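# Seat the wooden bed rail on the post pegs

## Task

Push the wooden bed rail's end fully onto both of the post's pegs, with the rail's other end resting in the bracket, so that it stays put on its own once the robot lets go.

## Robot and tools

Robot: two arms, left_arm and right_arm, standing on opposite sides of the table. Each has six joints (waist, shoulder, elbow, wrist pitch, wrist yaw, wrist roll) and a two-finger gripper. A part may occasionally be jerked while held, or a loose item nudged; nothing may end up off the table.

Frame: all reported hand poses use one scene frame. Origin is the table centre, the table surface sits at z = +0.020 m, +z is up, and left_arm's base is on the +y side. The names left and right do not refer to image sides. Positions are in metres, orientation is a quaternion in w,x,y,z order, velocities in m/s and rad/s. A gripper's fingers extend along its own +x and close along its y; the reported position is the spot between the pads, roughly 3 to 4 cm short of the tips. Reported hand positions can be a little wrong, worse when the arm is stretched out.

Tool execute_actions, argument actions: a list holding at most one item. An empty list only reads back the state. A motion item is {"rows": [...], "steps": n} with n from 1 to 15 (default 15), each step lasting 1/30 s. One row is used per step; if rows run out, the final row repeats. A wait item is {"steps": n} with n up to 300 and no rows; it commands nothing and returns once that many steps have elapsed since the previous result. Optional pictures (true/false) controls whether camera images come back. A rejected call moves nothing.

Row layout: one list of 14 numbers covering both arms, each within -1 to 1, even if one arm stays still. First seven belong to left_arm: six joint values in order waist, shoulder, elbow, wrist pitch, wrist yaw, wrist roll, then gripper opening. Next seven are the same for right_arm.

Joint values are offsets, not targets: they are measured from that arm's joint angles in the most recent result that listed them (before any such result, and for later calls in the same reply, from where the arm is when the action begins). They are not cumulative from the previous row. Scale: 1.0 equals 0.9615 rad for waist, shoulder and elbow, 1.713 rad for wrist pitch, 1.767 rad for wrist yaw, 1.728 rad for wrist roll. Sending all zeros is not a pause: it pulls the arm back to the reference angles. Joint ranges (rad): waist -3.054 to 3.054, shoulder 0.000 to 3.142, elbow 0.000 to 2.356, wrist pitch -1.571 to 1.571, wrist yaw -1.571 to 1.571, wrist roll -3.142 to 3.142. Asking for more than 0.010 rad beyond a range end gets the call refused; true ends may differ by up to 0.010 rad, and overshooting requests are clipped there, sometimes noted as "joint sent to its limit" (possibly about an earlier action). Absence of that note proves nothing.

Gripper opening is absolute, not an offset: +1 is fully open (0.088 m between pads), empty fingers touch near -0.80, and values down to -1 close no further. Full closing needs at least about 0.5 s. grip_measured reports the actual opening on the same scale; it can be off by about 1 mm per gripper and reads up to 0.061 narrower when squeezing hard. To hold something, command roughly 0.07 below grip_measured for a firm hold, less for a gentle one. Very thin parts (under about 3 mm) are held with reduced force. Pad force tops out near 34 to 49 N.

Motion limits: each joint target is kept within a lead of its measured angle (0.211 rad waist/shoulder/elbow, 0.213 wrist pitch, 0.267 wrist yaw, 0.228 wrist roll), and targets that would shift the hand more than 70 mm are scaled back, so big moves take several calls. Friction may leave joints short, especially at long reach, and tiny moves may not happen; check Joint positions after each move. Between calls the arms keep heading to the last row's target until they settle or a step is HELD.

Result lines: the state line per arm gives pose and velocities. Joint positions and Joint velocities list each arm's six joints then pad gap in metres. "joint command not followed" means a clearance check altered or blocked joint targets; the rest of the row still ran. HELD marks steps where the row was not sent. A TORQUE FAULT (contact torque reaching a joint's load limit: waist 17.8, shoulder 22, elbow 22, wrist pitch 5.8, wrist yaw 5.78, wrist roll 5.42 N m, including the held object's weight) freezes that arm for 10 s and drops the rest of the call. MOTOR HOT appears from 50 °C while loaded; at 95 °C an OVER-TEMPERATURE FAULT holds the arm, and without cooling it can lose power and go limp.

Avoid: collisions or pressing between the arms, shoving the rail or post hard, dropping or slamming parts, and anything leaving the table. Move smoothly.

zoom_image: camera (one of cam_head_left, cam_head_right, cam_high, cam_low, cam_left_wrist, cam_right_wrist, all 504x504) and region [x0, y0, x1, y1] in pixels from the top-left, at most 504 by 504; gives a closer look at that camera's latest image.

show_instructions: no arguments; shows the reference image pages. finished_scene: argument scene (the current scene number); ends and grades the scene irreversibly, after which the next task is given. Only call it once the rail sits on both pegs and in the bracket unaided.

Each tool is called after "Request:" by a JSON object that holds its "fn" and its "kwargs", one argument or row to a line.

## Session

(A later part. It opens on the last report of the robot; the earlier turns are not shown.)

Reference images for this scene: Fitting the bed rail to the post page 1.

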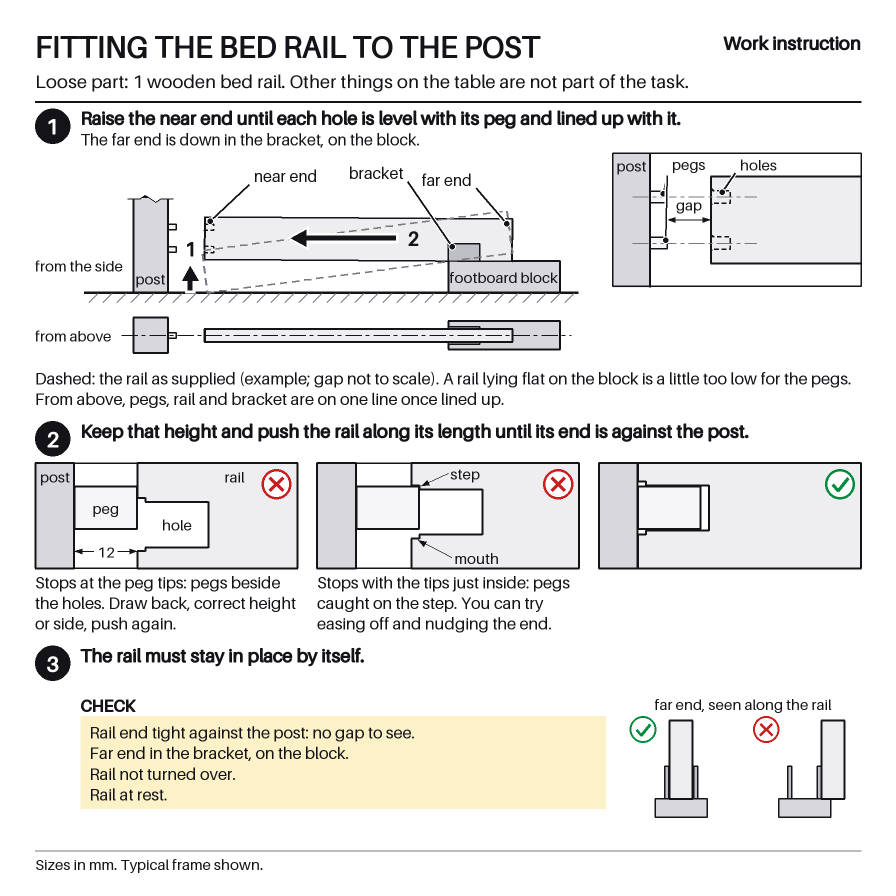

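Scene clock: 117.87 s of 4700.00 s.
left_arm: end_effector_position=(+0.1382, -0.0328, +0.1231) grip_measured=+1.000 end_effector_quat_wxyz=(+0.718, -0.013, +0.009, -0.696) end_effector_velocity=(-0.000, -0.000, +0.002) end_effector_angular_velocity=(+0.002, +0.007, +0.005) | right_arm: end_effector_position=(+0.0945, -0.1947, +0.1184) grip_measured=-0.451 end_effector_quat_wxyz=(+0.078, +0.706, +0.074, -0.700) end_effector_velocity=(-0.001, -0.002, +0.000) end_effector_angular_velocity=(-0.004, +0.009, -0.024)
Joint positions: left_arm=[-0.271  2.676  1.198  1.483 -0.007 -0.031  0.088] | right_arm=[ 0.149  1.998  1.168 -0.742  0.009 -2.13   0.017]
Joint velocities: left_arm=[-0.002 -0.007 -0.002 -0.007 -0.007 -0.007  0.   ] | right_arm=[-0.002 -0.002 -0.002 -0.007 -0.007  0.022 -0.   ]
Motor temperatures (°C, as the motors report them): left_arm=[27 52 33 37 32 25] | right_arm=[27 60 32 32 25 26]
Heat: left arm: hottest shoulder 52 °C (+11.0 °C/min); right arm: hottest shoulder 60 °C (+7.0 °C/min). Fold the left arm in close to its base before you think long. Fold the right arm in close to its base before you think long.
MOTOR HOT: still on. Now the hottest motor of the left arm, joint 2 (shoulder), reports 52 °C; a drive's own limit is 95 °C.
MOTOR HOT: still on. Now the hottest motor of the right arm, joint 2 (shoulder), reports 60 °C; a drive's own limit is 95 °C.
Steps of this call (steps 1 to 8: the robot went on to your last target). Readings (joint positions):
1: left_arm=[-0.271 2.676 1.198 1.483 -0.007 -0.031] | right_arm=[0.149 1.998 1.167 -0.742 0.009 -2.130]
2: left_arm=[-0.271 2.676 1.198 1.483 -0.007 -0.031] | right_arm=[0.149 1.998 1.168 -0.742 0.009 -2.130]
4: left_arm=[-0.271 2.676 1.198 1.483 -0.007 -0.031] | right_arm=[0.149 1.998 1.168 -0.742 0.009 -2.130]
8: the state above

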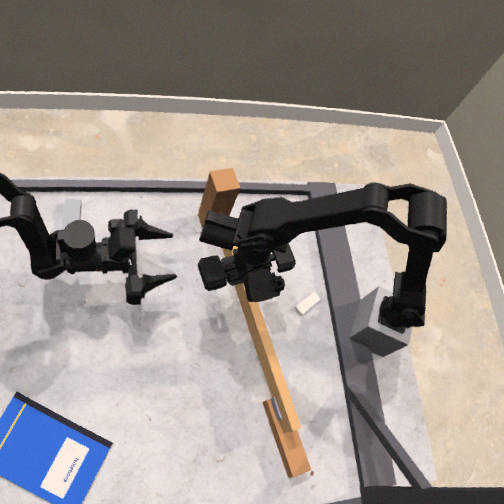

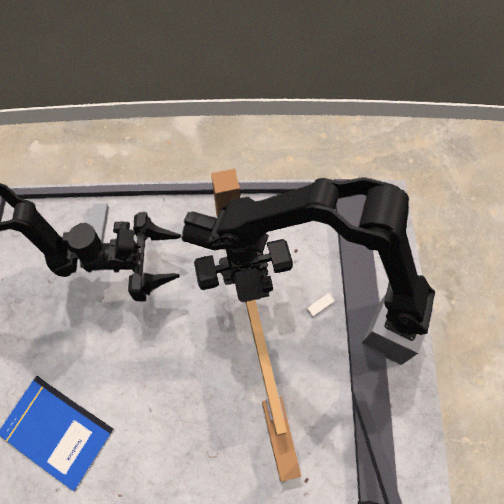

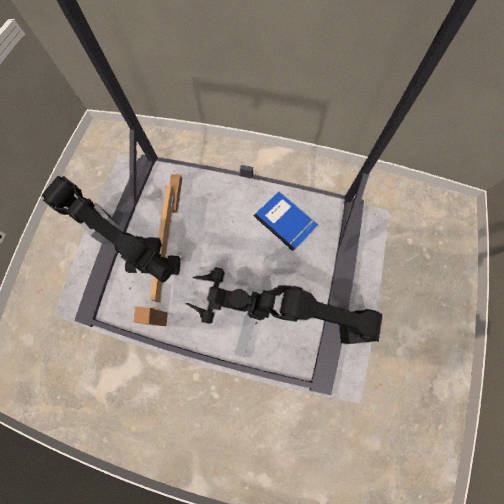

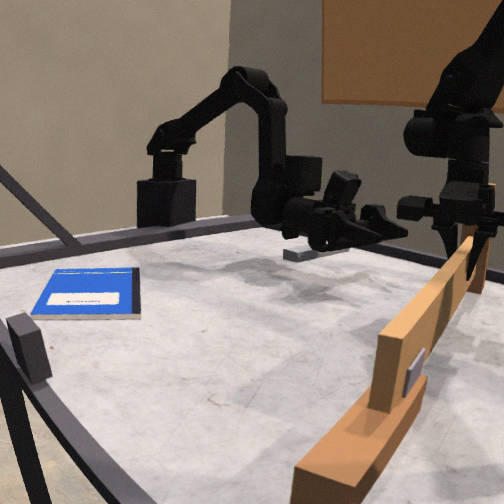

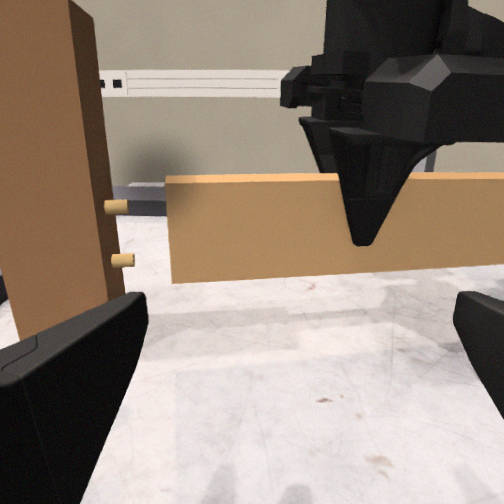

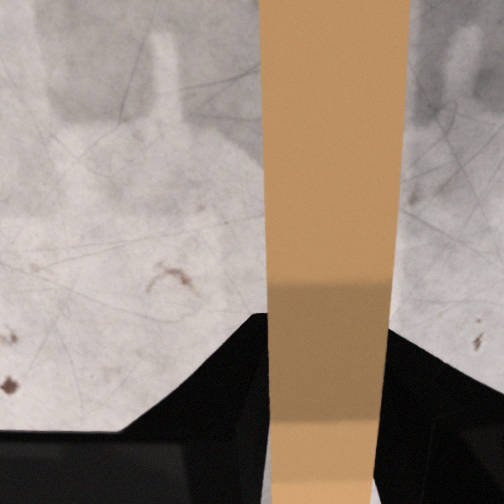

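Request:
{"fn": "execute_actions", "kwargs": {
  "actions": [
    {"rows": [[0,0,0,0,0,0,1,-0.03,0.025,0.035,-0.005,0,-0.012,-0.6],[0,0,0,0,0,0,1,-0.03,0.025,0.035,-0.005,0,-0.012,-0.6],[0,0,0,0,0,0,1,-0.03,0.025,0.035,-0.005,0,-0.012,-0.6],[0,0,0,0,0,0,1,-0.03,0.025,0.035,-0.005,0,-0.012,-0.6],[0,0,0,0,0,0,1,-0.045,0.036,0.048,-0.007,0,-0.019,-0.6],[0,0,0,0,0,0,1,-0.045,0.036,0.048,-0.007,0,-0.019,-0.6],[0,0,0,0,0,0,1,-0.045,0.036,0.048,-0.007,0,-0.019,-0.6],[0,0,0,0,0,0,1,-0.045,0.036,0.048,-0.007,0,-0.019,-0.6],[0,0,0,0,0,0,1,-0.058,0.047,0.061,-0.009,0,-0.026,-0.6]], "steps": 15}
  ],
  "pictures": false
}}

Request:
{"fn": "execute_actions", "kwargs": {
  "actions": [
    {"steps": 8}
  ]
}}

Request:
{"fn": "zoom_image", "kwargs": {
  "camera": "cam_left_wrist",
  "region": [90, 160, 230, 300]
}}

Scene clock: 127.07 s of 4700.00 s.
left_arm: end_effector_position=(+0.1382, -0.0328, +0.1231) grip_measured=+1.000 end_effector_quat_wxyz=(+0.718, -0.013, +0.009, -0.696) end_effector_velocity=(-0.000, +0.001, -0.007) end_effector_angular_velocity=(+0.027, +0.008, +0.005) | right_arm: end_effector_position=(+0.1133, -0.1932, +0.1158) grip_measured=-0.451 end_effector_quat_wxyz=(+0.073, +0.704, +0.067, -0.703) end_effector_velocity=(-0.001, -0.002, +0.001) end_effector_angular_velocity=(-0.013, +0.014, +0.019)
Joint positions: left_arm=[-0.271  2.676  1.198  1.483 -0.007 -0.031  0.088] | right_arm=[ 0.098  2.033  1.209 -0.753  0.005 -2.164  0.017]
Joint velocities: left_arm=[-0.002  0.002 -0.002 -0.022 -0.007 -0.007  0.   ] | right_arm=[-0.002  0.002  0.007 -0.022 -0.007 -0.022 -0.   ]
Motor temperatures (°C, as the motors report them): left_arm=[27 53 33 38 32 25] | right_arm=[27 58 32 32 25 26]
Heat: left arm: hottest shoulder 53 °C (+10.0 °C/min); right arm: hottest shoulder 58 °C (+5.0 °C/min). Fold the left arm in close to its base before you think long. Fold the right arm in close to its base before you think long.
MOTOR HOT: still on. Now the hottest motor of the left arm, joint 2 (shoulder), reports 53 °C; a drive's own limit is 95 °C.
MOTOR HOT: still on. Now the hottest motor of the right arm, joint 2 (shoulder), reports 58 °C; a drive's own limit is 95 °C.
Steps of this call (steps 1 to 15: the robot went on to your last target; steps 16 to 90: nothing new was sent; then 5.70 s passed at rest; steps 91 to 105: all 15 steps of this action). Readings (joint positions):
91: left_arm=[-0.271 2.676 1.198 1.483 -0.007 -0.031] | right_arm=[0.147 2.001 1.171 -0.746 0.007 -2.132]
92: left_arm=[-0.271 2.676 1.198 1.483 -0.007 -0.031] | right_arm=[0.143 2.005 1.176 -0.746 0.005 -2.134]
94: left_arm=[-0.271 2.676 1.198 1.483 -0.007 -0.031] | right_arm=[0.133 2.011 1.182 -0.746 0.005 -2.138]
98: left_arm=[-0.271 2.676 1.198 1.483 -0.007 -0.031] | right_arm=[0.113 2.022 1.194 -0.748 0.005 -2.151]
105: the state above

Scene clock: 127.33 s of 4700.00 s.
left_arm: end_effector_position=(+0.1382, -0.0328, +0.1231) grip_measured=+1.000 end_effector_quat_wxyz=(+0.718, -0.013, +0.009, -0.696) end_effector_velocity=(-0.002, +0.001, -0.007) end_effector_angular_velocity=(+0.027, +0.008, -0.010) | right_arm: end_effector_position=(+0.1134, -0.1930, +0.1158) grip_measured=-0.451 end_effector_quat_wxyz=(+0.073, +0.704, +0.067, -0.703) end_effector_velocity=(-0.002, +0.001, -0.001) end_effector_angular_velocity=(+0.005, +0.006, +0.010)
Joint positions: left_arm=[-0.271  2.676  1.198  1.483 -0.007 -0.031  0.088] | right_arm=[ 0.098  2.034  1.21  -0.754  0.005 -2.165  0.017]
Joint velocities: left_arm=[-0.002  0.002 -0.002 -0.022  0.007 -0.007  0.   ] | right_arm=[ 0.002  0.002 -0.002  0.007 -0.007 -0.007 -0.   ]
Motor temperatures (°C, as the motors report them): left_arm=[27 53 33 38 32 25] | right_arm=[27 58 33 32 25 26]
Heat: left arm: hottest shoulder 53 °C (+10.2 °C/min); right arm: hottest shoulder 58 °C (+5.1 °C/min). Fold the left arm in close to its base before you think long. Fold the right arm in close to its base before you think long.
MOTOR HOT: still on. Now the hottest motor of the left arm, joint 2 (shoulder), reports 53 °C; a drive's own limit is 95 °C.
MOTOR HOT: still on. Now the hottest motor of the right arm, joint 2 (shoulder), reports 58 °C; a drive's own limit is 95 °C.
Steps of this call (steps 1 to 8: the robot went on to your last target). Readings (joint positions):
1: left_arm=[-0.271 2.676 1.198 1.483 -0.007 -0.031] | right_arm=[0.098 2.034 1.210 -0.754 0.005 -2.164]
2: left_arm=[-0.271 2.676 1.198 1.483 -0.007 -0.031] | right_arm=[0.098 2.034 1.210 -0.754 0.005 -2.164]
4: left_arm=[-0.271 2.676 1.198 1.483 -0.007 -0.031] | right_arm=[0.098 2.034 1.210 -0.754 0.005 -2.164]
8: the state above

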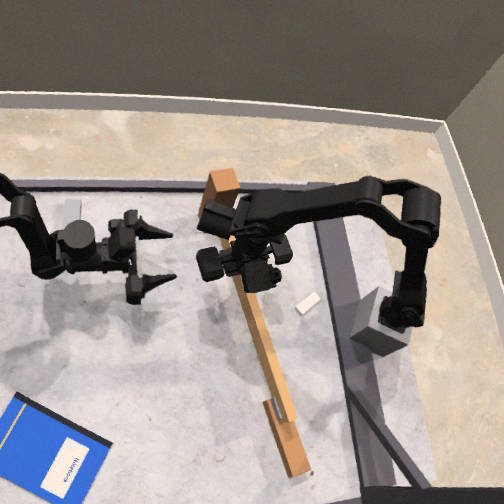

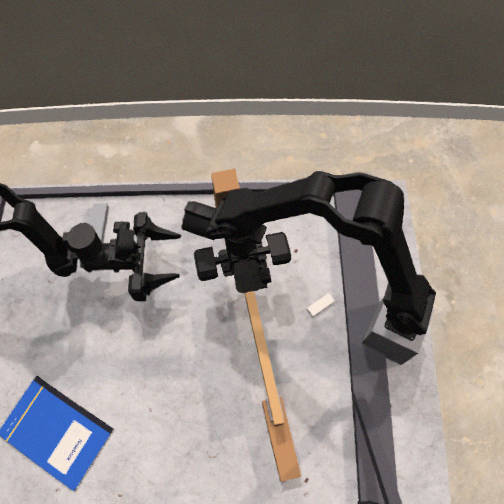

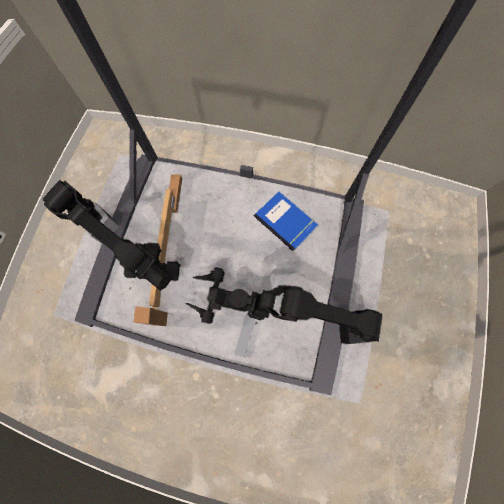

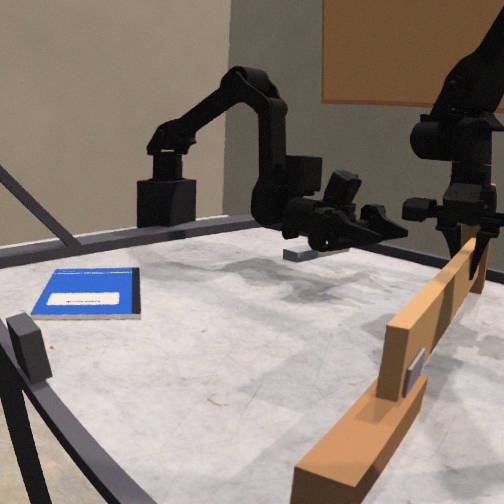

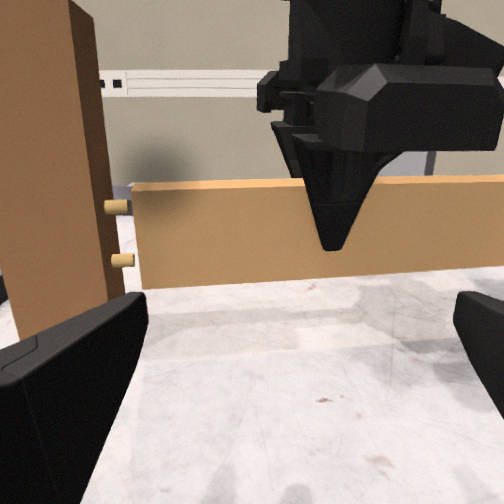

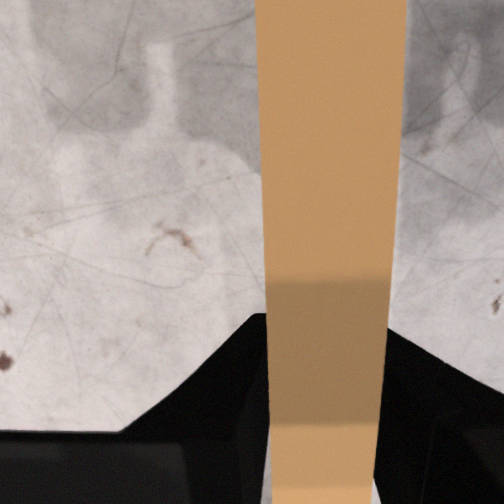

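Region (90, 160, 230, 300) of cam_left_wrist's 504x504 image, scaled by 3.600, with more detail than that image has.

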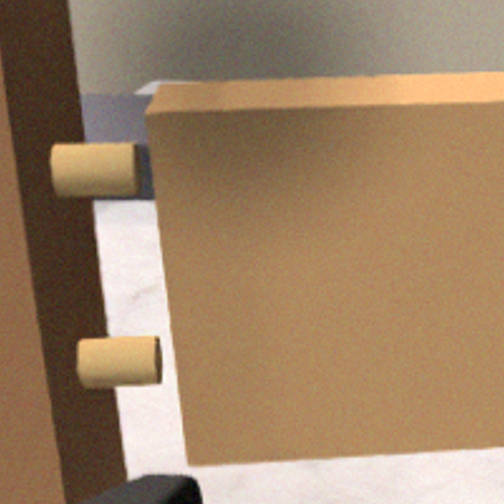

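Request:
{"fn": "execute_actions", "kwargs": {
  "actions": [
    {"rows": [[0,0,0,0,0,0,1,0,0.02,0.034,-0.008,0,0,-0.6]], "steps": 15}
  ],
  "pictures": false
}}

Request:
{"fn": "execute_actions", "kwargs": {
  "actions": [
    {"rows": [[0,0,0,0,0,0,1,-0.03,0.016,0.024,-0.003,0,-0.008,-0.6]], "steps": 15}
  ],
  "pictures": false
}}

Request:
{"fn": "execute_actions", "kwargs": {
  "actions": [
    {"rows": [[0,0,0,0,0,0,1,-0.03,0.014,0.02,-0.002,0.01,-0.004,-0.6]], "steps": 15}
  ],
  "pictures": false
}}

Scene clock: 132.03 s of 4700.00 s.
left_arm: end_effector_position=(+0.1382, -0.0328, +0.1231) grip_measured=+1.000 end_effector_quat_wxyz=(+0.718, -0.013, +0.009, -0.696) end_effector_velocity=(-0.002, -0.001, +0.000) end_effector_angular_velocity=(+0.002, +0.007, -0.010) | right_arm: end_effector_position=(+0.1142, -0.1911, +0.1157) grip_measured=-0.451 end_effector_quat_wxyz=(+0.075, +0.703, +0.066, -0.704) end_effector_velocity=(+0.000, -0.004, -0.001) end_effector_angular_velocity=(-0.014, -0.002, +0.005)
Joint positions: left_arm=[-0.271  2.676  1.198  1.483 -0.007 -0.031  0.088] | right_arm=[ 0.098  2.045  1.226 -0.764  0.005 -2.165  0.017]
Joint velocities: left_arm=[-0.002 -0.002  0.002 -0.007  0.007 -0.007  0.   ] | right_arm=[-0.002 -0.002 -0.007 -0.007  0.007 -0.007  0.   ]
Motor temperatures (°C, as the motors report them): left_arm=[27 54 33 38 32 25] | right_arm=[27 58 33 32 25 26]
Heat: left arm: hottest shoulder 54 °C (+10.0 °C/min); right arm: hottest shoulder 58 °C (+4.0 °C/min). Fold the left arm in close to its base before you think long. Fold the right arm in close to its base before you think long.
MOTOR HOT: still on. Now the hottest motor of the left arm, joint 2 (shoulder), reports 54 °C; a drive's own limit is 95 °C.
MOTOR HOT: still on. Now the hottest motor of the right arm, joint 2 (shoulder), reports 58 °C; a drive's own limit is 95 °C.
Steps of this call (steps 1 to 15: the robot went on to your last target; steps 16 to 90: nothing new was sent; then 1.20 s passed at rest; steps 91 to 105: all 15 steps of this action). Readings (joint positions):
91: left_arm=[-0.271 2.676 1.198 1.483 -0.007 -0.031] | right_arm=[0.098 2.037 1.214 -0.758 0.005 -2.165]
92: left_arm=[-0.271 2.676 1.198 1.483 -0.007 -0.031] | right_arm=[0.098 2.039 1.218 -0.759 0.005 -2.165]
94: left_arm=[-0.271 2.676 1.198 1.483 -0.007 -0.031] | right_arm=[0.098 2.043 1.223 -0.761 0.005 -2.165]
98: left_arm=[-0.271 2.676 1.198 1.483 -0.007 -0.031] | right_arm=[0.098 2.044 1.225 -0.764 0.005 -2.165]
105: the state above

Scene clock: 132.53 s of 4700.00 s.
left_arm: end_effector_position=(+0.1382, -0.0328, +0.1231) grip_measured=+1.000 end_effector_quat_wxyz=(+0.718, -0.013, +0.009, -0.696) end_effector_velocity=(-0.000, -0.000, -0.002) end_effector_angular_velocity=(+0.007, +0.008, +0.005) | right_arm: end_effector_position=(+0.1164, -0.1919, +0.1150) grip_measured=-0.451 end_effector_quat_wxyz=(+0.073, +0.700, +0.065, -0.708) end_effector_velocity=(-0.003, -0.001, +0.000) end_effector_angular_velocity=(+0.002, +0.023, +0.005)
Joint positions: left_arm=[-0.271  2.676  1.198  1.483 -0.007 -0.031  0.088] | right_arm=[ 0.087  2.049  1.231 -0.768 -0.005 -2.172  0.017]
Joint velocities: left_arm=[-0.002  0.002  0.002 -0.007 -0.007 -0.007  0.   ] | right_arm=[-0.002 -0.002 -0.002 -0.007 -0.022 -0.007 -0.   ]
Motor temperatures (°C, as the motors report them): left_arm=[27 54 33 38 32 25] | right_arm=[27 58 33 32 25 26]
Heat: left arm: hottest shoulder 54 °C (+9.3 °C/min); right arm: hottest shoulder 58 °C (+4.1 °C/min). Fold the left arm in close to its base before you think long. Fold the right arm in close to its base before you think long.
MOTOR HOT: still on. Now the hottest motor of the left arm, joint 2 (shoulder), reports 54 °C; a drive's own limit is 95 °C.
MOTOR HOT: still on. Now the hottest motor of the right arm, joint 2 (shoulder), reports 58 °C; a drive's own limit is 95 °C.
Steps of this call (steps 1 to 15: all 15 steps of this action). Readings (joint positions):
1: left_arm=[-0.271 2.676 1.198 1.483 -0.007 -0.031] | right_arm=[0.096 2.046 1.227 -0.765 0.005 -2.165]
2: left_arm=[-0.271 2.676 1.198 1.483 -0.007 -0.031] | right_arm=[0.093 2.047 1.229 -0.766 0.005 -2.167]
4: left_arm=[-0.271 2.676 1.198 1.483 -0.007 -0.031] | right_arm=[0.087 2.049 1.230 -0.767 -0.004 -2.171]
8: left_arm=[-0.271 2.676 1.198 1.483 -0.007 -0.031] | right_arm=[0.087 2.049 1.231 -0.768 -0.005 -2.172]
15: the state above

Scene clock: 133.03 s of 4700.00 s.
left_arm: end_effector_position=(+0.1382, -0.0328, +0.1231) grip_measured=+1.000 end_effector_quat_wxyz=(+0.718, -0.013, +0.009, -0.696) end_effector_velocity=(-0.000, -0.001, +0.000) end_effector_angular_velocity=(+0.002, +0.007, +0.005) | right_arm: end_effector_position=(+0.1167, -0.1920, +0.1149) grip_measured=-0.451 end_effector_quat_wxyz=(+0.073, +0.698, +0.064, -0.709) end_effector_velocity=(-0.002, -0.003, +0.001) end_effector_angular_velocity=(-0.013, +0.013, -0.010)
Joint positions: left_arm=[-0.271  2.676  1.198  1.483 -0.007 -0.031  0.088] | right_arm=[ 0.085  2.051  1.233 -0.77  -0.007 -2.174  0.017]
Joint velocities: left_arm=[-0.002 -0.002  0.002 -0.007 -0.007 -0.007  0.   ] | right_arm=[-0.002 -0.002  0.002 -0.022 -0.007  0.007  0.   ]
Motor temperatures (°C, as the motors report them): left_arm=[27 54 33 38 32 25] | right_arm=[27 57 33 32 25 26]
Heat: left arm: hottest shoulder 54 °C (+9.2 °C/min); right arm: hottest shoulder 57 °C (+3.1 °C/min). Fold the left arm in close to its base before you think long. Fold the right arm in close to its base before you think long.
MOTOR HOT: still on. Now the hottest motor of the left arm, joint 2 (shoulder), reports 54 °C; a drive's own limit is 95 °C.
MOTOR HOT: still on. Now the hottest motor of the right arm, joint 2 (shoulder), reports 57 °C; a drive's own limit is 95 °C.
Steps of this call (steps 1 to 15: all 15 steps of this action). Readings (joint positions):
1: left_arm=[-0.271 2.676 1.198 1.483 -0.007 -0.031] | right_arm=[0.086 2.050 1.231 -0.769 -0.005 -2.173]
2: left_arm=[-0.271 2.676 1.198 1.483 -0.007 -0.031] | right_arm=[0.085 2.050 1.232 -0.769 -0.006 -2.173]
4: left_arm=[-0.271 2.676 1.198 1.483 -0.007 -0.031] | right_arm=[0.085 2.051 1.232 -0.770 -0.007 -2.174]
8: left_arm=[-0.271 2.676 1.198 1.483 -0.007 -0.031] | right_arm=[0.085 2.051 1.233 -0.770 -0.007 -2.174]
15: the state above

Request:
{"fn": "execute_actions", "kwargs": {
  "actions": [
    {"rows": [[0,0,0,0,0,0,1,0.025,0,0.03,0,0,0.004,-0.6]], "steps": 15}
  ],
  "pictures": false
}}

Request:
{"fn": "execute_actions", "kwargs": {
  "actions": [
    {"rows": [[0,0,0,0,0,0,1,-0.04,0,0.02,0,0.025,-0.004,-0.6]], "steps": 15}
  ],
  "pictures": false
}}

Scene clock: 136.77 s of 4700.00 s.
left_arm: end_effector_position=(+0.1382, -0.0328, +0.1231) grip_measured=+1.000 end_effector_quat_wxyz=(+0.718, -0.013, +0.009, -0.696) end_effector_velocity=(-0.000, +0.000, -0.001) end_effector_angular_velocity=(+0.007, +0.008, +0.005) | right_arm: end_effector_position=(+0.1132, -0.1855, +0.1177) grip_measured=-0.451 end_effector_quat_wxyz=(+0.077, +0.703, +0.074, -0.703) end_effector_velocity=(-0.000, -0.000, +0.001) end_effector_angular_velocity=(+0.001, +0.008, +0.020)
Joint positions: left_arm=[-0.271  2.676  1.198  1.483 -0.007 -0.031  0.088] | right_arm=[ 0.105  2.051  1.245 -0.77   0.001 -2.172  0.017]
Joint velocities: left_arm=[-0.002 -0.002 -0.002 -0.007 -0.007 -0.007  0.   ] | right_arm=[-0.002 -0.002  0.002 -0.007 -0.007 -0.022  0.   ]
Motor temperatures (°C, as the motors report them): left_arm=[27 54 33 38 32 25] | right_arm=[27 57 33 32 25 26]
Heat: left arm: hottest shoulder 54 °C (+8.1 °C/min); right arm: hottest shoulder 57 °C (+2.0 °C/min). Fold the left arm in close to its base before you think long. Fold the right arm in close to its base before you think long.
MOTOR HOT: still on. Now the hottest motor of the left arm, joint 2 (shoulder), reports 54 °C; a drive's own limit is 95 °C.
MOTOR HOT: still on. Now the hottest motor of the right arm, joint 2 (shoulder), reports 57 °C; a drive's own limit is 95 °C.
Steps of this call (steps 1 to 15: the robot went on to your last target; steps 16 to 90: nothing new was sent; then 0.23 s passed at rest; steps 91 to 105: all 15 steps of this action). Readings (joint positions):
91: left_arm=[-0.271 2.676 1.198 1.483 -0.007 -0.031] | right_arm=[0.088 2.051 1.234 -0.772 -0.004 -2.174]
92: left_arm=[-0.271 2.676 1.198 1.483 -0.007 -0.031] | right_arm=[0.091 2.051 1.236 -0.772 0.001 -2.173]
94: left_arm=[-0.271 2.676 1.198 1.483 -0.007 -0.031] | right_arm=[0.097 2.051 1.241 -0.771 0.001 -2.172]
98: left_arm=[-0.271 2.676 1.198 1.483 -0.007 -0.031] | right_arm=[0.104 2.051 1.245 -0.770 0.001 -2.172]
105: the state above

Scene clock: 137.27 s of 4700.00 s.
left_arm: end_effector_position=(+0.1382, -0.0328, +0.1231) grip_measured=+1.000 end_effector_quat_wxyz=(+0.718, -0.013, +0.009, -0.696) end_effector_velocity=(-0.000, +0.000, +0.002) end_effector_angular_velocity=(-0.008, +0.007, +0.005) | right_arm: end_effector_position=(+0.1157, -0.1867, +0.1177) grip_measured=-0.451 end_effector_quat_wxyz=(+0.076, +0.703, +0.072, -0.703) end_effector_velocity=(-0.001, -0.001, +0.002) end_effector_angular_velocity=(+0.001, +0.008, +0.005)
Joint positions: left_arm=[-0.271  2.676  1.198  1.483 -0.007 -0.031  0.088] | right_arm=[ 0.098  2.051  1.246 -0.771  0.003 -2.176  0.017]
Joint velocities: left_arm=[-0.002 -0.002 -0.002  0.007 -0.007 -0.007  0.   ] | right_arm=[-0.002 -0.007 -0.002 -0.007 -0.007 -0.007  0.   ]
Motor temperatures (°C, as the motors report them): left_arm=[27 54 33 38 32 25] | right_arm=[27 57 33 32 25 26]
Heat: left arm: hottest shoulder 54 °C (+8.1 °C/min); right arm: hottest shoulder 57 °C (+2.0 °C/min). Fold the left arm in close to its base before you think long. Fold the right arm in close to its base before you think long.
MOTOR HOT: still on. Now the hottest motor of the left arm, joint 2 (shoulder), reports 54 °C; a drive's own limit is 95 °C.
MOTOR HOT: still on. Now the hottest motor of the right arm, joint 2 (shoulder), reports 57 °C; a drive's own limit is 95 °C.
Steps of this call (steps 1 to 15: all 15 steps of this action). Readings (joint positions):
1: left_arm=[-0.271 2.676 1.198 1.483 -0.007 -0.031] | right_arm=[0.102 2.051 1.246 -0.770 0.004 -2.172]
2: left_arm=[-0.271 2.676 1.198 1.483 -0.007 -0.031] | right_arm=[0.099 2.051 1.246 -0.771 0.004 -2.173]
4: left_arm=[-0.271 2.676 1.198 1.483 -0.007 -0.031] | right_arm=[0.098 2.051 1.246 -0.771 0.003 -2.175]
8: left_arm=[-0.271 2.676 1.198 1.483 -0.007 -0.031] | right_arm=[0.098 2.051 1.246 -0.771 0.003 -2.175]
15: the state above

Request:
{"fn": "execute_actions", "kwargs": {
  "actions": [
    {"rows": [[0,0,0,0,0,0,1,-0.03,0,0,0.005,0.02,0,-0.6]], "steps": 15}
  ],
  "pictures": false
}}

Request:
{"fn": "execute_actions", "kwargs": {
  "actions": [
    {"rows": [[0,0,0,0,0,0,1,-0.03,0,0,0.005,0.02,0,-0.6]], "steps": 15}
  ],
  "pictures": false
}}

Request:
{"fn": "execute_actions", "kwargs": {
  "actions": [
    {"rows": [[0,0,0,0,0,0,1,-0.03,0,0,0.005,0.02,0,-0.6]], "steps": 15}
  ],
  "pictures": false
}}

Request:
{"fn": "execute_actions", "kwargs": {
  "actions": [
    {"rows": [[0,0,0,0,0,0,1,-0.03,0,0,0.005,0.02,0,-0.6]], "steps": 15}
  ]
}}

Request:
{"fn": "zoom_image", "kwargs": {
  "camera": "cam_left_wrist",
  "region": [90, 160, 230, 300]
}}

Scene clock: 143.67 s of 4700.00 s.
left_arm: end_effector_position=(+0.1382, -0.0328, +0.1231) grip_measured=+1.000 end_effector_quat_wxyz=(+0.718, -0.013, +0.009, -0.696) end_effector_velocity=(-0.000, -0.000, +0.002) end_effector_angular_velocity=(+0.002, +0.007, +0.005) | right_arm: end_effector_position=(+0.1158, -0.1866, +0.1177) grip_measured=-0.451 end_effector_quat_wxyz=(+0.076, +0.703, +0.072, -0.703) end_effector_velocity=(-0.001, -0.002, +0.000) end_effector_angular_velocity=(-0.004, +0.010, +0.005)
Joint positions: left_arm=[-0.271  2.676  1.198  1.483 -0.007 -0.031  0.088] | right_arm=[ 0.098  2.051  1.246 -0.771  0.003 -2.176  0.017]
Joint velocities: left_arm=[-0.002 -0.007 -0.002 -0.007 -0.007 -0.007  0.   ] | right_arm=[-0.002 -0.002 -0.002 -0.007 -0.007 -0.007 -0.   ]
Motor temperatures (°C, as the motors report them): left_arm=[27 55 33 38 31 25] | right_arm=[27 57 34 32 26 26]
Heat: left arm: hottest shoulder 55 °C (+7.2 °C/min); right arm: hottest shoulder 57 °C (+2.0 °C/min). Fold the left arm in close to its base before you think long. Fold the right arm in close to its base before you think long.
MOTOR HOT: still on. Now the hottest motor of the left arm, joint 2 (shoulder), reports 55 °C; a drive's own limit is 95 °C.
MOTOR HOT: still on. Now the hottest motor of the right arm, joint 2 (shoulder), reports 57 °C; a drive's own limit is 95 °C.
Steps of this call (steps 1 to 15: the robot went on to your last target; steps 16 to 90: nothing new was sent; then 2.90 s passed at rest; steps 91 to 105: all 15 steps of this action). Readings (joint positions):
91: left_arm=[-0.271 2.676 1.198 1.483 -0.007 -0.031] | right_arm=[0.098 2.051 1.246 -0.771 0.003 -2.176]
92: left_arm=[-0.271 2.676 1.198 1.483 -0.007 -0.031] | right_arm=[0.098 2.051 1.246 -0.771 0.003 -2.176]
94: left_arm=[-0.271 2.676 1.198 1.483 -0.007 -0.031] | right_arm=[0.098 2.051 1.246 -0.771 0.003 -2.176]
98: left_arm=[-0.271 2.676 1.198 1.483 -0.007 -0.031] | right_arm=[0.098 2.051 1.246 -0.771 0.003 -2.176]
105: the state above

Scene clock: 144.17 s of 4700.00 s.
left_arm: end_effector_position=(+0.1382, -0.0328, +0.1231) grip_measured=+1.000 end_effector_quat_wxyz=(+0.718, -0.013, +0.009, -0.696) end_effector_velocity=(-0.003, +0.001, -0.000) end_effector_angular_velocity=(-0.002, -0.007, +0.000) | right_arm: end_effector_position=(+0.1158, -0.1866, +0.1177) grip_measured=-0.451 end_effector_quat_wxyz=(+0.076, +0.703, +0.072, -0.703) end_effector_velocity=(+0.001, -0.001, +0.001) end_effector_angular_velocity=(+0.001, +0.008, -0.000)
Joint positions: left_arm=[-0.271  2.676  1.198  1.483 -0.007 -0.031  0.088] | right_arm=[ 0.098  2.051  1.246 -0.771  0.003 -2.176  0.017]
Joint velocities: left_arm=[-0.007  0.002 -0.002  0.007 -0.007  0.007  0.   ] | right_arm=[-0.007 -0.002  0.002 -0.007 -0.007 -0.007 -0.   ]
Motor temperatures (°C, as the motors report them): left_arm=[27 55 33 38 31 25] | right_arm=[27 57 34 32 26 26]
Heat: left arm: hottest shoulder 55 °C (+7.1 °C/min); right arm: hottest shoulder 57 °C (+2.0 °C/min). Fold the left arm in close to its base before you think long. Fold the right arm in close to its base before you think long.
MOTOR HOT: still on. Now the hottest motor of the left arm, joint 2 (shoulder), reports 55 °C; a drive's own limit is 95 °C.
MOTOR HOT: still on. Now the hottest motor of the right arm, joint 2 (shoulder), reports 57 °C; a drive's own limit is 95 °C.
Steps of this call (steps 1 to 15: all 15 steps of this action). Readings (joint positions):
1: left_arm=[-0.271 2.676 1.198 1.483 -0.007 -0.031] | right_arm=[0.098 2.051 1.246 -0.771 0.003 -2.176]
2: left_arm=[-0.271 2.676 1.198 1.483 -0.007 -0.031] | right_arm=[0.098 2.051 1.246 -0.771 0.003 -2.176]
4: left_arm=[-0.271 2.676 1.198 1.483 -0.007 -0.031] | right_arm=[0.098 2.051 1.246 -0.771 0.003 -2.176]
8: left_arm=[-0.271 2.676 1.198 1.483 -0.007 -0.031] | right_arm=[0.098 2.051 1.246 -0.771 0.003 -2.176]
15: the state above

Scene clock: 144.67 s of 4700.00 s.
left_arm: end_effector_position=(+0.1382, -0.0328, +0.1231) grip_measured=+1.000 end_effector_quat_wxyz=(+0.718, -0.013, +0.009, -0.696) end_effector_velocity=(-0.003, -0.000, -0.005) end_effector_angular_velocity=(+0.022, +0.008, -0.000) | right_arm: end_effector_position=(+0.1158, -0.1866, +0.1177) grip_measured=-0.451 end_effector_quat_wxyz=(+0.076, +0.703, +0.072, -0.703) end_effector_velocity=(-0.002, +0.000, +0.001) end_effector_angular_velocity=(+0.001, +0.008, +0.024)
Joint positions: left_arm=[-0.271  2.676  1.198  1.483 -0.007 -0.031  0.088] | right_arm=[ 0.098  2.051  1.246 -0.771  0.003 -2.176  0.017]
Joint velocities: left_arm=[-0.007  0.002  0.002 -0.022 -0.007 -0.007  0.   ] | right_arm=[ 0.002 -0.002  0.002 -0.007 -0.007 -0.022 -0.   ]
Motor temperatures (°C, as the motors report them): left_arm=[27 55 33 38 31 25] | right_arm=[27 57 34 32 26 26]
Heat: left arm: hottest shoulder 55 °C (+7.0 °C/min); right arm: hottest shoulder 57 °C (+2.0 °C/min). Fold the left arm in close to its base before you think long. Fold the right arm in close to its base before you think long.
MOTOR HOT: still on. Now the hottest motor of the left arm, joint 2 (shoulder), reports 55 °C; a drive's own limit is 95 °C.
MOTOR HOT: still on. Now the hottest motor of the right arm, joint 2 (shoulder), reports 57 °C; a drive's own limit is 95 °C.
Steps of this call (steps 1 to 15: all 15 steps of this action). Readings (joint positions):
1: left_arm=[-0.271 2.676 1.198 1.483 -0.007 -0.031] | right_arm=[0.098 2.051 1.246 -0.771 0.003 -2.176]
2: left_arm=[-0.271 2.676 1.198 1.483 -0.007 -0.031] | right_arm=[0.098 2.051 1.246 -0.771 0.003 -2.176]
4: left_arm=[-0.271 2.676 1.198 1.483 -0.007 -0.031] | right_arm=[0.098 2.051 1.246 -0.771 0.003 -2.176]
8: left_arm=[-0.271 2.676 1.198 1.483 -0.007 -0.031] | right_arm=[0.098 2.051 1.246 -0.771 0.003 -2.176]
15: the state above

Scene clock: 145.17 s of 4700.00 s.
left_arm: end_effector_position=(+0.1382, -0.0328, +0.1231) grip_measured=+1.000 end_effector_quat_wxyz=(+0.718, -0.013, +0.009, -0.696) end_effector_velocity=(-0.000, +0.000, -0.001) end_effector_angular_velocity=(+0.008, -0.007, +0.005) | right_arm: end_effector_position=(+0.1158, -0.1866, +0.1177) grip_measured=-0.451 end_effector_quat_wxyz=(+0.076, +0.703, +0.072, -0.703) end_effector_velocity=(-0.001, -0.002, +0.000) end_effector_angular_velocity=(-0.004, +0.010, -0.010)
Joint positions: left_arm=[-0.271  2.676  1.198  1.483 -0.007 -0.031  0.088] | right_arm=[ 0.098  2.051  1.246 -0.771  0.003 -2.176  0.017]
Joint velocities: left_arm=[-0.002 -0.002 -0.002 -0.007 -0.007  0.007  0.   ] | right_arm=[-0.002 -0.002 -0.002 -0.007 -0.007  0.007  0.   ]
Motor temperatures (°C, as the motors report them): left_arm=[27 55 33 38 31 25] | right_arm=[28 57 34 32 26 26]
Heat: left arm: hottest shoulder 55 °C (+7.1 °C/min); right arm: hottest shoulder 57 °C (+2.0 °C/min). Fold the left arm in close to its base before you think long. Fold the right arm in close to its base before you think long.
MOTOR HOT: still on. Now the hottest motor of the left arm, joint 2 (shoulder), reports 55 °C; a drive's own limit is 95 °C.
MOTOR HOT: still on. Now the hottest motor of the right arm, joint 2 (shoulder), reports 57 °C; a drive's own limit is 95 °C.
Steps of this call (steps 1 to 15: all 15 steps of this action). Readings (joint positions):
1: left_arm=[-0.271 2.676 1.198 1.483 -0.007 -0.031] | right_arm=[0.098 2.051 1.246 -0.771 0.003 -2.176]
2: left_arm=[-0.271 2.676 1.198 1.483 -0.007 -0.031] | right_arm=[0.098 2.051 1.246 -0.771 0.003 -2.176]
4: left_arm=[-0.271 2.676 1.198 1.483 -0.007 -0.031] | right_arm=[0.098 2.051 1.246 -0.771 0.003 -2.176]
8: left_arm=[-0.271 2.676 1.198 1.483 -0.007 -0.031] | right_arm=[0.098 2.051 1.246 -0.771 0.003 -2.176]
15: the state above

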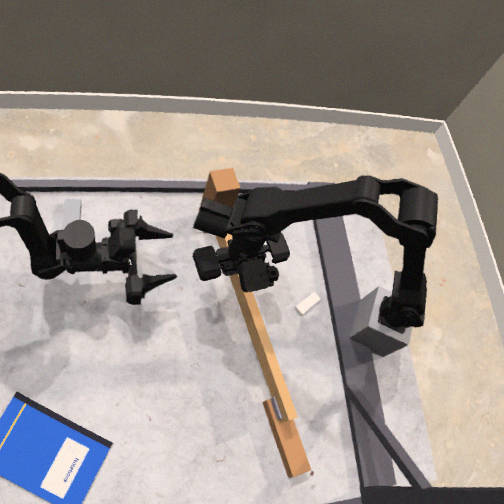

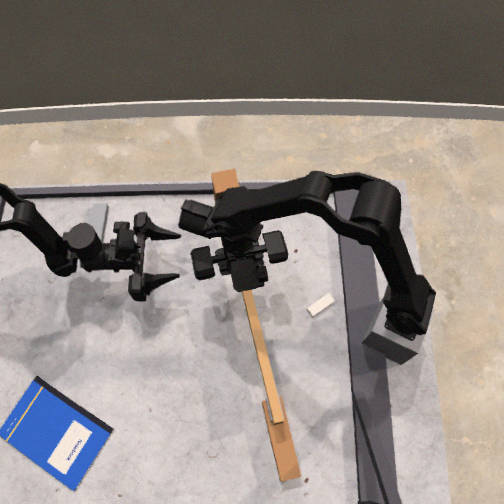

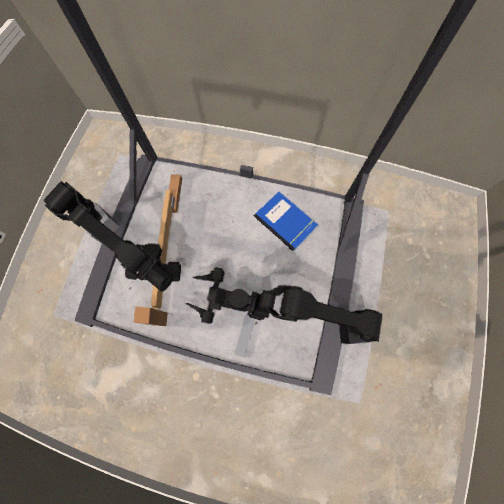

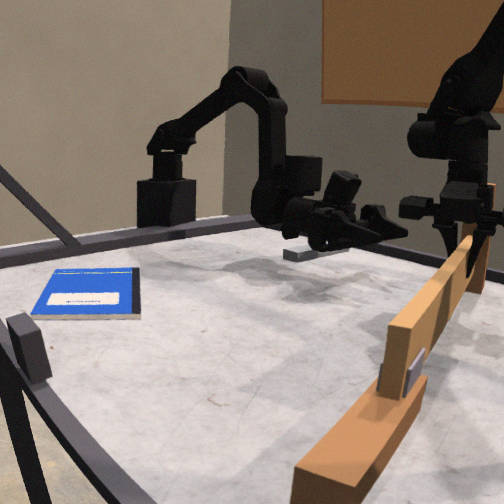

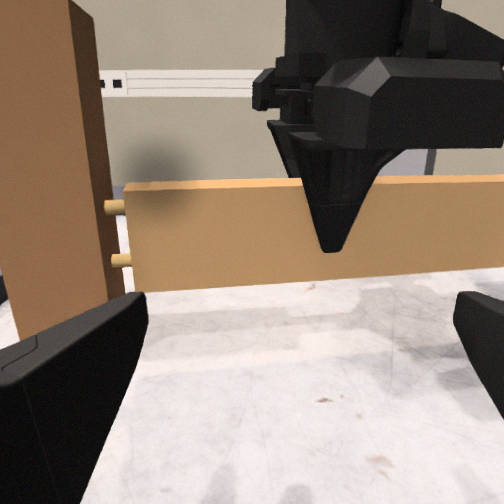

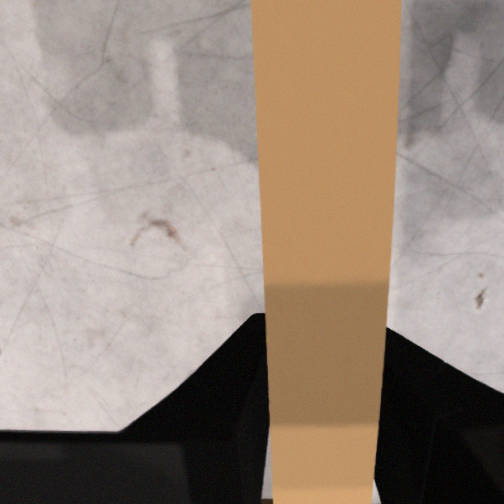

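Region (90, 160, 230, 300) of cam_left_wrist's 504x504 image, scaled by 3.600, with more detail than that image has.

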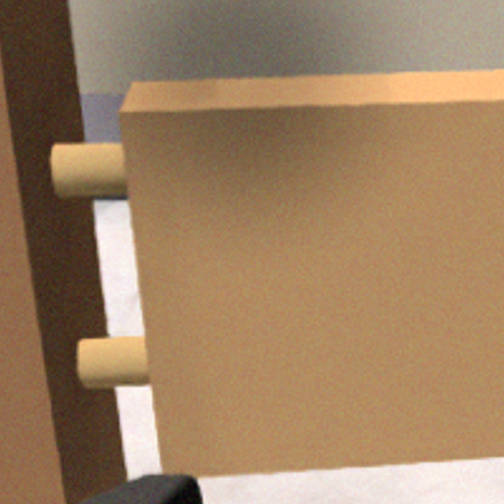

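Request:
{"fn": "execute_actions", "kwargs": {
  "actions": [
    {"rows": [[0,0,0,0,0,0,1,0.005,0,0,0.009,0,0,-0.6]], "steps": 12}
  ],
  "pictures": false
}}

Request:
{"fn": "execute_actions", "kwargs": {
  "actions": [
    {"rows": [[0,0,0,0,0,0,1,-0.04,0,0,0,0.025,0,-0.6]], "steps": 12}
  ],
  "pictures": false
}}

Request:
{"fn": "execute_actions", "kwargs": {
  "actions": [
    {"rows": [[0,0,0,0,0,0,1,0.005,0,0,0.009,0,0,-0.6]], "steps": 12}
  ],
  "pictures": false
}}

Request:
{"fn": "execute_actions", "kwargs": {
  "actions": [
    {"rows": [[0,0,0,0,0,0,1,-0.04,0,0,0,0.025,0,-0.6]], "steps": 12}
  ],
  "pictures": false
}}

Request:
{"fn": "execute_actions", "kwargs": {
  "actions": [
    {"rows": [[0,0,0,0,0,0,1,0.005,0,0,0.009,0,0,-0.6]], "steps": 12}
  ],
  "pictures": false
}}

Request:
{"fn": "execute_actions", "kwargs": {
  "actions": [
    {"rows": [[0,0,0,0,0,0,1,-0.04,0,0,0,0.025,0,-0.6]], "steps": 12}
  ],
  "pictures": false
}}

Scene clock: 153.77 s of 4700.00 s.
left_arm: end_effector_position=(+0.1382, -0.0328, +0.1231) grip_measured=+1.000 end_effector_quat_wxyz=(+0.718, -0.013, +0.009, -0.696) end_effector_velocity=(-0.002, -0.001, +0.000) end_effector_angular_velocity=(+0.002, +0.022, -0.010) | right_arm: end_effector_position=(+0.1149, -0.1851, +0.1177) grip_measured=-0.451 end_effector_quat_wxyz=(+0.077, +0.705, +0.075, -0.701) end_effector_velocity=(-0.005, -0.000, +0.000) end_effector_angular_velocity=(+0.002, +0.023, +0.010)
Joint positions: left_arm=[-0.271  2.676  1.198  1.483 -0.007 -0.031  0.088] | right_arm=[ 0.102  2.051  1.246 -0.766  0.005 -2.176  0.017]
Joint velocities: left_arm=[-0.002 -0.002  0.002 -0.007  0.007 -0.022  0.   ] | right_arm=[ 0.002 -0.002 -0.002 -0.007 -0.022 -0.007 -0.   ]
Motor temperatures (°C, as the motors report them): left_arm=[27 55 33 39 31 25] | right_arm=[28 57 33 32 27 26]
Heat: left arm: hottest shoulder 55 °C (+6.0 °C/min); right arm: hottest shoulder 57 °C (+1.0 °C/min). Fold the left arm in close to its base before you think long. Fold the right arm in close to its base before you think long.
MOTOR HOT: still on. Now the hottest motor of the left arm, joint 2 (shoulder), reports 55 °C; a drive's own limit is 95 °C.
MOTOR HOT: still on. Now the hottest motor of the right arm, joint 2 (shoulder), reports 57 °C; a drive's own limit is 95 °C.
Steps of this call (steps 1 to 15: the robot went on to your last target; steps 16 to 90: nothing new was sent; then 5.20 s passed at rest; steps 91 to 102: all 12 steps of this action). Readings (joint positions):
91: left_arm=[-0.271 2.676 1.198 1.483 -0.007 -0.031] | right_arm=[0.100 2.051 1.246 -0.770 0.005 -2.176]
92: left_arm=[-0.271 2.676 1.198 1.483 -0.007 -0.031] | right_arm=[0.101 2.051 1.246 -0.770 0.008 -2.176]
94: left_arm=[-0.271 2.676 1.198 1.483 -0.007 -0.031] | right_arm=[0.102 2.051 1.246 -0.770 0.008 -2.176]
98: left_arm=[-0.271 2.676 1.198 1.483 -0.007 -0.031] | right_arm=[0.102 2.051 1.246 -0.768 0.007 -2.176]
102: the state above

Scene clock: 154.17 s of 4700.00 s.
left_arm: end_effector_position=(+0.1382, -0.0328, +0.1231) grip_measured=+1.000 end_effector_quat_wxyz=(+0.718, -0.013, +0.009, -0.696) end_effector_velocity=(-0.003, +0.000, -0.001) end_effector_angular_velocity=(+0.008, -0.007, +0.000) | right_arm: end_effector_position=(+0.1154, -0.1855, +0.1177) grip_measured=-0.451 end_effector_quat_wxyz=(+0.076, +0.704, +0.074, -0.702) end_effector_velocity=(-0.000, -0.000, +0.001) end_effector_angular_velocity=(+0.001, +0.008, +0.005)
Joint positions: left_arm=[-0.271  2.676  1.198  1.483 -0.007 -0.031  0.088] | right_arm=[ 0.1    2.051  1.246 -0.767  0.004 -2.176  0.017]
Joint velocities: left_arm=[-0.007 -0.002 -0.002 -0.007 -0.007  0.007  0.   ] | right_arm=[-0.002 -0.002  0.002 -0.007 -0.007 -0.007 -0.   ]
Motor temperatures (°C, as the motors report them): left_arm=[27 55 33 39 31 25] | right_arm=[28 57 33 32 27 26]
Heat: left arm: hottest shoulder 55 °C (+6.1 °C/min); right arm: hottest shoulder 57 °C (+0.0 °C/min). Fold the left arm in close to its base before you think long. Fold the right arm in close to its base before you think long.
MOTOR HOT: still on. Now the hottest motor of the left arm, joint 2 (shoulder), reports 55 °C; a drive's own limit is 95 °C.
MOTOR HOT: still on. Now the hottest motor of the right arm, joint 2 (shoulder), reports 57 °C; a drive's own limit is 95 °C.
Steps of this call (steps 1 to 12: all 12 steps of this action). Readings (joint positions):
1: left_arm=[-0.271 2.676 1.198 1.483 -0.007 -0.031] | right_arm=[0.101 2.051 1.246 -0.766 0.004 -2.176]
2: left_arm=[-0.271 2.676 1.198 1.483 -0.007 -0.031] | right_arm=[0.100 2.051 1.246 -0.766 0.003 -2.176]
4: left_arm=[-0.271 2.676 1.198 1.483 -0.007 -0.031] | right_arm=[0.100 2.051 1.246 -0.766 0.003 -2.176]
8: left_arm=[-0.271 2.676 1.198 1.483 -0.007 -0.031] | right_arm=[0.100 2.051 1.246 -0.767 0.004 -2.176]
12: the state above

Scene clock: 154.57 s of 4700.00 s.
left_arm: end_effector_position=(+0.1382, -0.0328, +0.1231) grip_measured=+1.000 end_effector_quat_wxyz=(+0.718, -0.013, +0.009, -0.696) end_effector_velocity=(+0.005, -0.000, +0.002) end_effector_angular_velocity=(+0.002, +0.007, +0.024) | right_arm: end_effector_position=(+0.1146, -0.1842, +0.1177) grip_measured=-0.451 end_effector_quat_wxyz=(+0.076, +0.705, +0.076, -0.701) end_effector_velocity=(-0.003, -0.001, +0.002) end_effector_angular_velocity=(+0.006, +0.021, +0.005)
Joint positions: left_arm=[-0.271  2.676  1.198  1.483 -0.007 -0.031  0.088] | right_arm=[ 0.104  2.051  1.245 -0.762  0.006 -2.176  0.017]
Joint velocities: left_arm=[ 0.002 -0.007 -0.002 -0.007 -0.022 -0.007  0.   ] | right_arm=[-0.002 -0.007 -0.002 -0.007 -0.022 -0.007 -0.   ]
Motor temperatures (°C, as the motors report them): left_arm=[27 55 33 39 31 25] | right_arm=[28 57 33 32 27 26]
Heat: left arm: hottest shoulder 55 °C (+6.0 °C/min); right arm: hottest shoulder 57 °C (+0.0 °C/min). Fold the left arm in close to its base before you think long. Fold the right arm in close to its base before you think long.
MOTOR HOT: still on. Now the hottest motor of the left arm, joint 2 (shoulder), reports 55 °C; a drive's own limit is 95 °C.
MOTOR HOT: still on. Now the hottest motor of the right arm, joint 2 (shoulder), reports 57 °C; a drive's own limit is 95 °C.
Steps of this call (steps 1 to 12: all 12 steps of this action). Readings (joint positions):
1: left_arm=[-0.271 2.676 1.198 1.483 -0.007 -0.031] | right_arm=[0.102 2.051 1.246 -0.767 0.006 -2.176]
2: left_arm=[-0.271 2.676 1.198 1.483 -0.007 -0.031] | right_arm=[0.104 2.051 1.246 -0.767 0.009 -2.176]
4: left_arm=[-0.271 2.676 1.198 1.483 -0.007 -0.031] | right_arm=[0.104 2.051 1.246 -0.766 0.009 -2.176]
8: left_arm=[-0.271 2.676 1.198 1.483 -0.007 -0.031] | right_arm=[0.104 2.051 1.245 -0.764 0.007 -2.176]
12: the state above

Scene clock: 154.97 s of 4700.00 s.
left_arm: end_effector_position=(+0.1382, -0.0328, +0.1231) grip_measured=+1.000 end_effector_quat_wxyz=(+0.718, -0.013, +0.009, -0.696) end_effector_velocity=(-0.000, +0.001, +0.000) end_effector_angular_velocity=(+0.007, +0.022, +0.005) | right_arm: end_effector_position=(+0.1152, -0.1847, +0.1177) grip_measured=-0.451 end_effector_quat_wxyz=(+0.076, +0.705, +0.075, -0.701) end_effector_velocity=(-0.002, -0.005, +0.000) end_effector_angular_velocity=(-0.017, +0.015, -0.010)
Joint positions: left_arm=[-0.271  2.676  1.198  1.483 -0.007 -0.031  0.088] | right_arm=[ 0.102  2.051  1.245 -0.763  0.005 -2.176  0.017]
Joint velocities: left_arm=[-0.002 -0.007 -0.007 -0.007 -0.007 -0.022  0.   ] | right_arm=[-0.002 -0.002 -0.002 -0.022 -0.007  0.007 -0.   ]
Motor temperatures (°C, as the motors report them): left_arm=[27 55 33 39 31 25] | right_arm=[28 57 33 32 27 26]
Heat: left arm: hottest shoulder 55 °C (+6.0 °C/min); right arm: hottest shoulder 57 °C (+0.0 °C/min). Fold the left arm in close to its base before you think long. Fold the right arm in close to its base before you think long.
MOTOR HOT: still on. Now the hottest motor of the left arm, joint 2 (shoulder), reports 55 °C; a drive's own limit is 95 °C.
MOTOR HOT: still on. Now the hottest motor of the right arm, joint 2 (shoulder), reports 57 °C; a drive's own limit is 95 °C.
Steps of this call (steps 1 to 12: all 12 steps of this action). Readings (joint positions):
1: left_arm=[-0.271 2.676 1.198 1.483 -0.007 -0.031] | right_arm=[0.103 2.051 1.245 -0.762 0.005 -2.176]
2: left_arm=[-0.271 2.676 1.198 1.483 -0.007 -0.031] | right_arm=[0.102 2.051 1.245 -0.762 0.003 -2.176]
4: left_arm=[-0.271 2.676 1.198 1.483 -0.007 -0.031] | right_arm=[0.102 2.051 1.245 -0.762 0.004 -2.176]
8: left_arm=[-0.271 2.676 1.198 1.483 -0.007 -0.031] | right_arm=[0.102 2.051 1.245 -0.763 0.005 -2.176]
12: the state above

Scene clock: 155.37 s of 4700.00 s.
left_arm: end_effector_position=(+0.1382, -0.0328, +0.1231) grip_measured=+1.000 end_effector_quat_wxyz=(+0.718, -0.013, +0.009, -0.696) end_effector_velocity=(-0.003, +0.001, -0.002) end_effector_angular_velocity=(+0.012, -0.007, +0.000) | right_arm: end_effector_position=(+0.1144, -0.1834, +0.1177) grip_measured=-0.451 end_effector_quat_wxyz=(+0.076, +0.706, +0.078, -0.700) end_effector_velocity=(-0.001, -0.002, +0.000) end_effector_angular_velocity=(-0.004, +0.009, +0.020)
Joint positions: left_arm=[-0.271  2.676  1.198  1.483 -0.007 -0.031  0.088] | right_arm=[ 0.106  2.051  1.245 -0.759  0.006 -2.176  0.017]
Joint velocities: left_arm=[-0.007 -0.002 -0.007 -0.007 -0.007  0.007  0.   ] | right_arm=[-0.002 -0.002 -0.002 -0.007 -0.007 -0.022 -0.   ]
Motor temperatures (°C, as the motors report them): left_arm=[27 55 33 39 31 25] | right_arm=[28 57 33 32 27 26]
Heat: left arm: hottest shoulder 55 °C (+5.1 °C/min); right arm: hottest shoulder 57 °C (+0.0 °C/min). Fold the left arm in close to its base before you think long. Fold the right arm in close to its base before you think long.
MOTOR HOT: still on. Now the hottest motor of the left arm, joint 2 (shoulder), reports 55 °C; a drive's own limit is 95 °C.
MOTOR HOT: still on. Now the hottest motor of the right arm, joint 2 (shoulder), reports 57 °C; a drive's own limit is 95 °C.
Steps of this call (steps 1 to 12: all 12 steps of this action). Readings (joint positions):
1: left_arm=[-0.271 2.676 1.198 1.483 -0.007 -0.031] | right_arm=[0.104 2.051 1.245 -0.763 0.007 -2.176]
2: left_arm=[-0.271 2.676 1.198 1.483 -0.007 -0.031] | right_arm=[0.106 2.051 1.245 -0.763 0.010 -2.176]
4: left_arm=[-0.271 2.676 1.198 1.483 -0.007 -0.031] | right_arm=[0.106 2.051 1.245 -0.762 0.010 -2.176]
8: left_arm=[-0.271 2.676 1.198 1.483 -0.007 -0.031] | right_arm=[0.106 2.051 1.245 -0.760 0.007 -2.176]
12: the state above

Scene clock: 155.77 s of 4700.00 s.
left_arm: end_effector_position=(+0.1382, -0.0328, +0.1231) grip_measured=+1.000 end_effector_quat_wxyz=(+0.718, -0.013, +0.009, -0.696) end_effector_velocity=(-0.002, +0.000, +0.002) end_effector_angular_velocity=(-0.008, +0.007, -0.010) | right_arm: end_effector_position=(+0.1149, -0.1838, +0.1177) grip_measured=-0.451 end_effector_quat_wxyz=(+0.075, +0.705, +0.077, -0.701) end_effector_velocity=(+0.001, -0.003, +0.000) end_effector_angular_velocity=(-0.004, +0.010, -0.015)
Joint positions: left_arm=[-0.271  2.676  1.198  1.483 -0.007 -0.031  0.088] | right_arm=[ 0.104  2.051  1.245 -0.76   0.005 -2.176  0.017]
Joint velocities: left_arm=[-0.002 -0.002 -0.002  0.007  0.007 -0.007  0.   ] | right_arm=[-0.007 -0.002 -0.002 -0.007 -0.007  0.007 -0.   ]
Motor temperatures (°C, as the motors report them): left_arm=[27 55 33 39 31 25] | right_arm=[28 57 33 32 27 26]
Heat: left arm: hottest shoulder 55 °C (+5.0 °C/min); right arm: hottest shoulder 57 °C (+0.0 °C/min). Fold the left arm in close to its base before you think long. Fold the right arm in close to its base before you think long.
MOTOR HOT: still on. Now the hottest motor of the left arm, joint 2 (shoulder), reports 55 °C; a drive's own limit is 95 °C.
MOTOR HOT: still on. Now the hottest motor of the right arm, joint 2 (shoulder), reports 57 °C; a drive's own limit is 95 °C.
Steps of this call (steps 1 to 12: all 12 steps of this action). Readings (joint positions):
1: left_arm=[-0.271 2.676 1.198 1.483 -0.007 -0.031] | right_arm=[0.104 2.051 1.245 -0.759 0.005 -2.176]
2: left_arm=[-0.271 2.676 1.198 1.483 -0.007 -0.031] | right_arm=[0.104 2.051 1.245 -0.759 0.004 -2.176]
4: left_arm=[-0.271 2.676 1.198 1.483 -0.007 -0.031] | right_arm=[0.104 2.051 1.245 -0.759 0.004 -2.176]
8: left_arm=[-0.271 2.676 1.198 1.483 -0.007 -0.031] | right_arm=[0.104 2.051 1.245 -0.760 0.005 -2.176]
12: the state above


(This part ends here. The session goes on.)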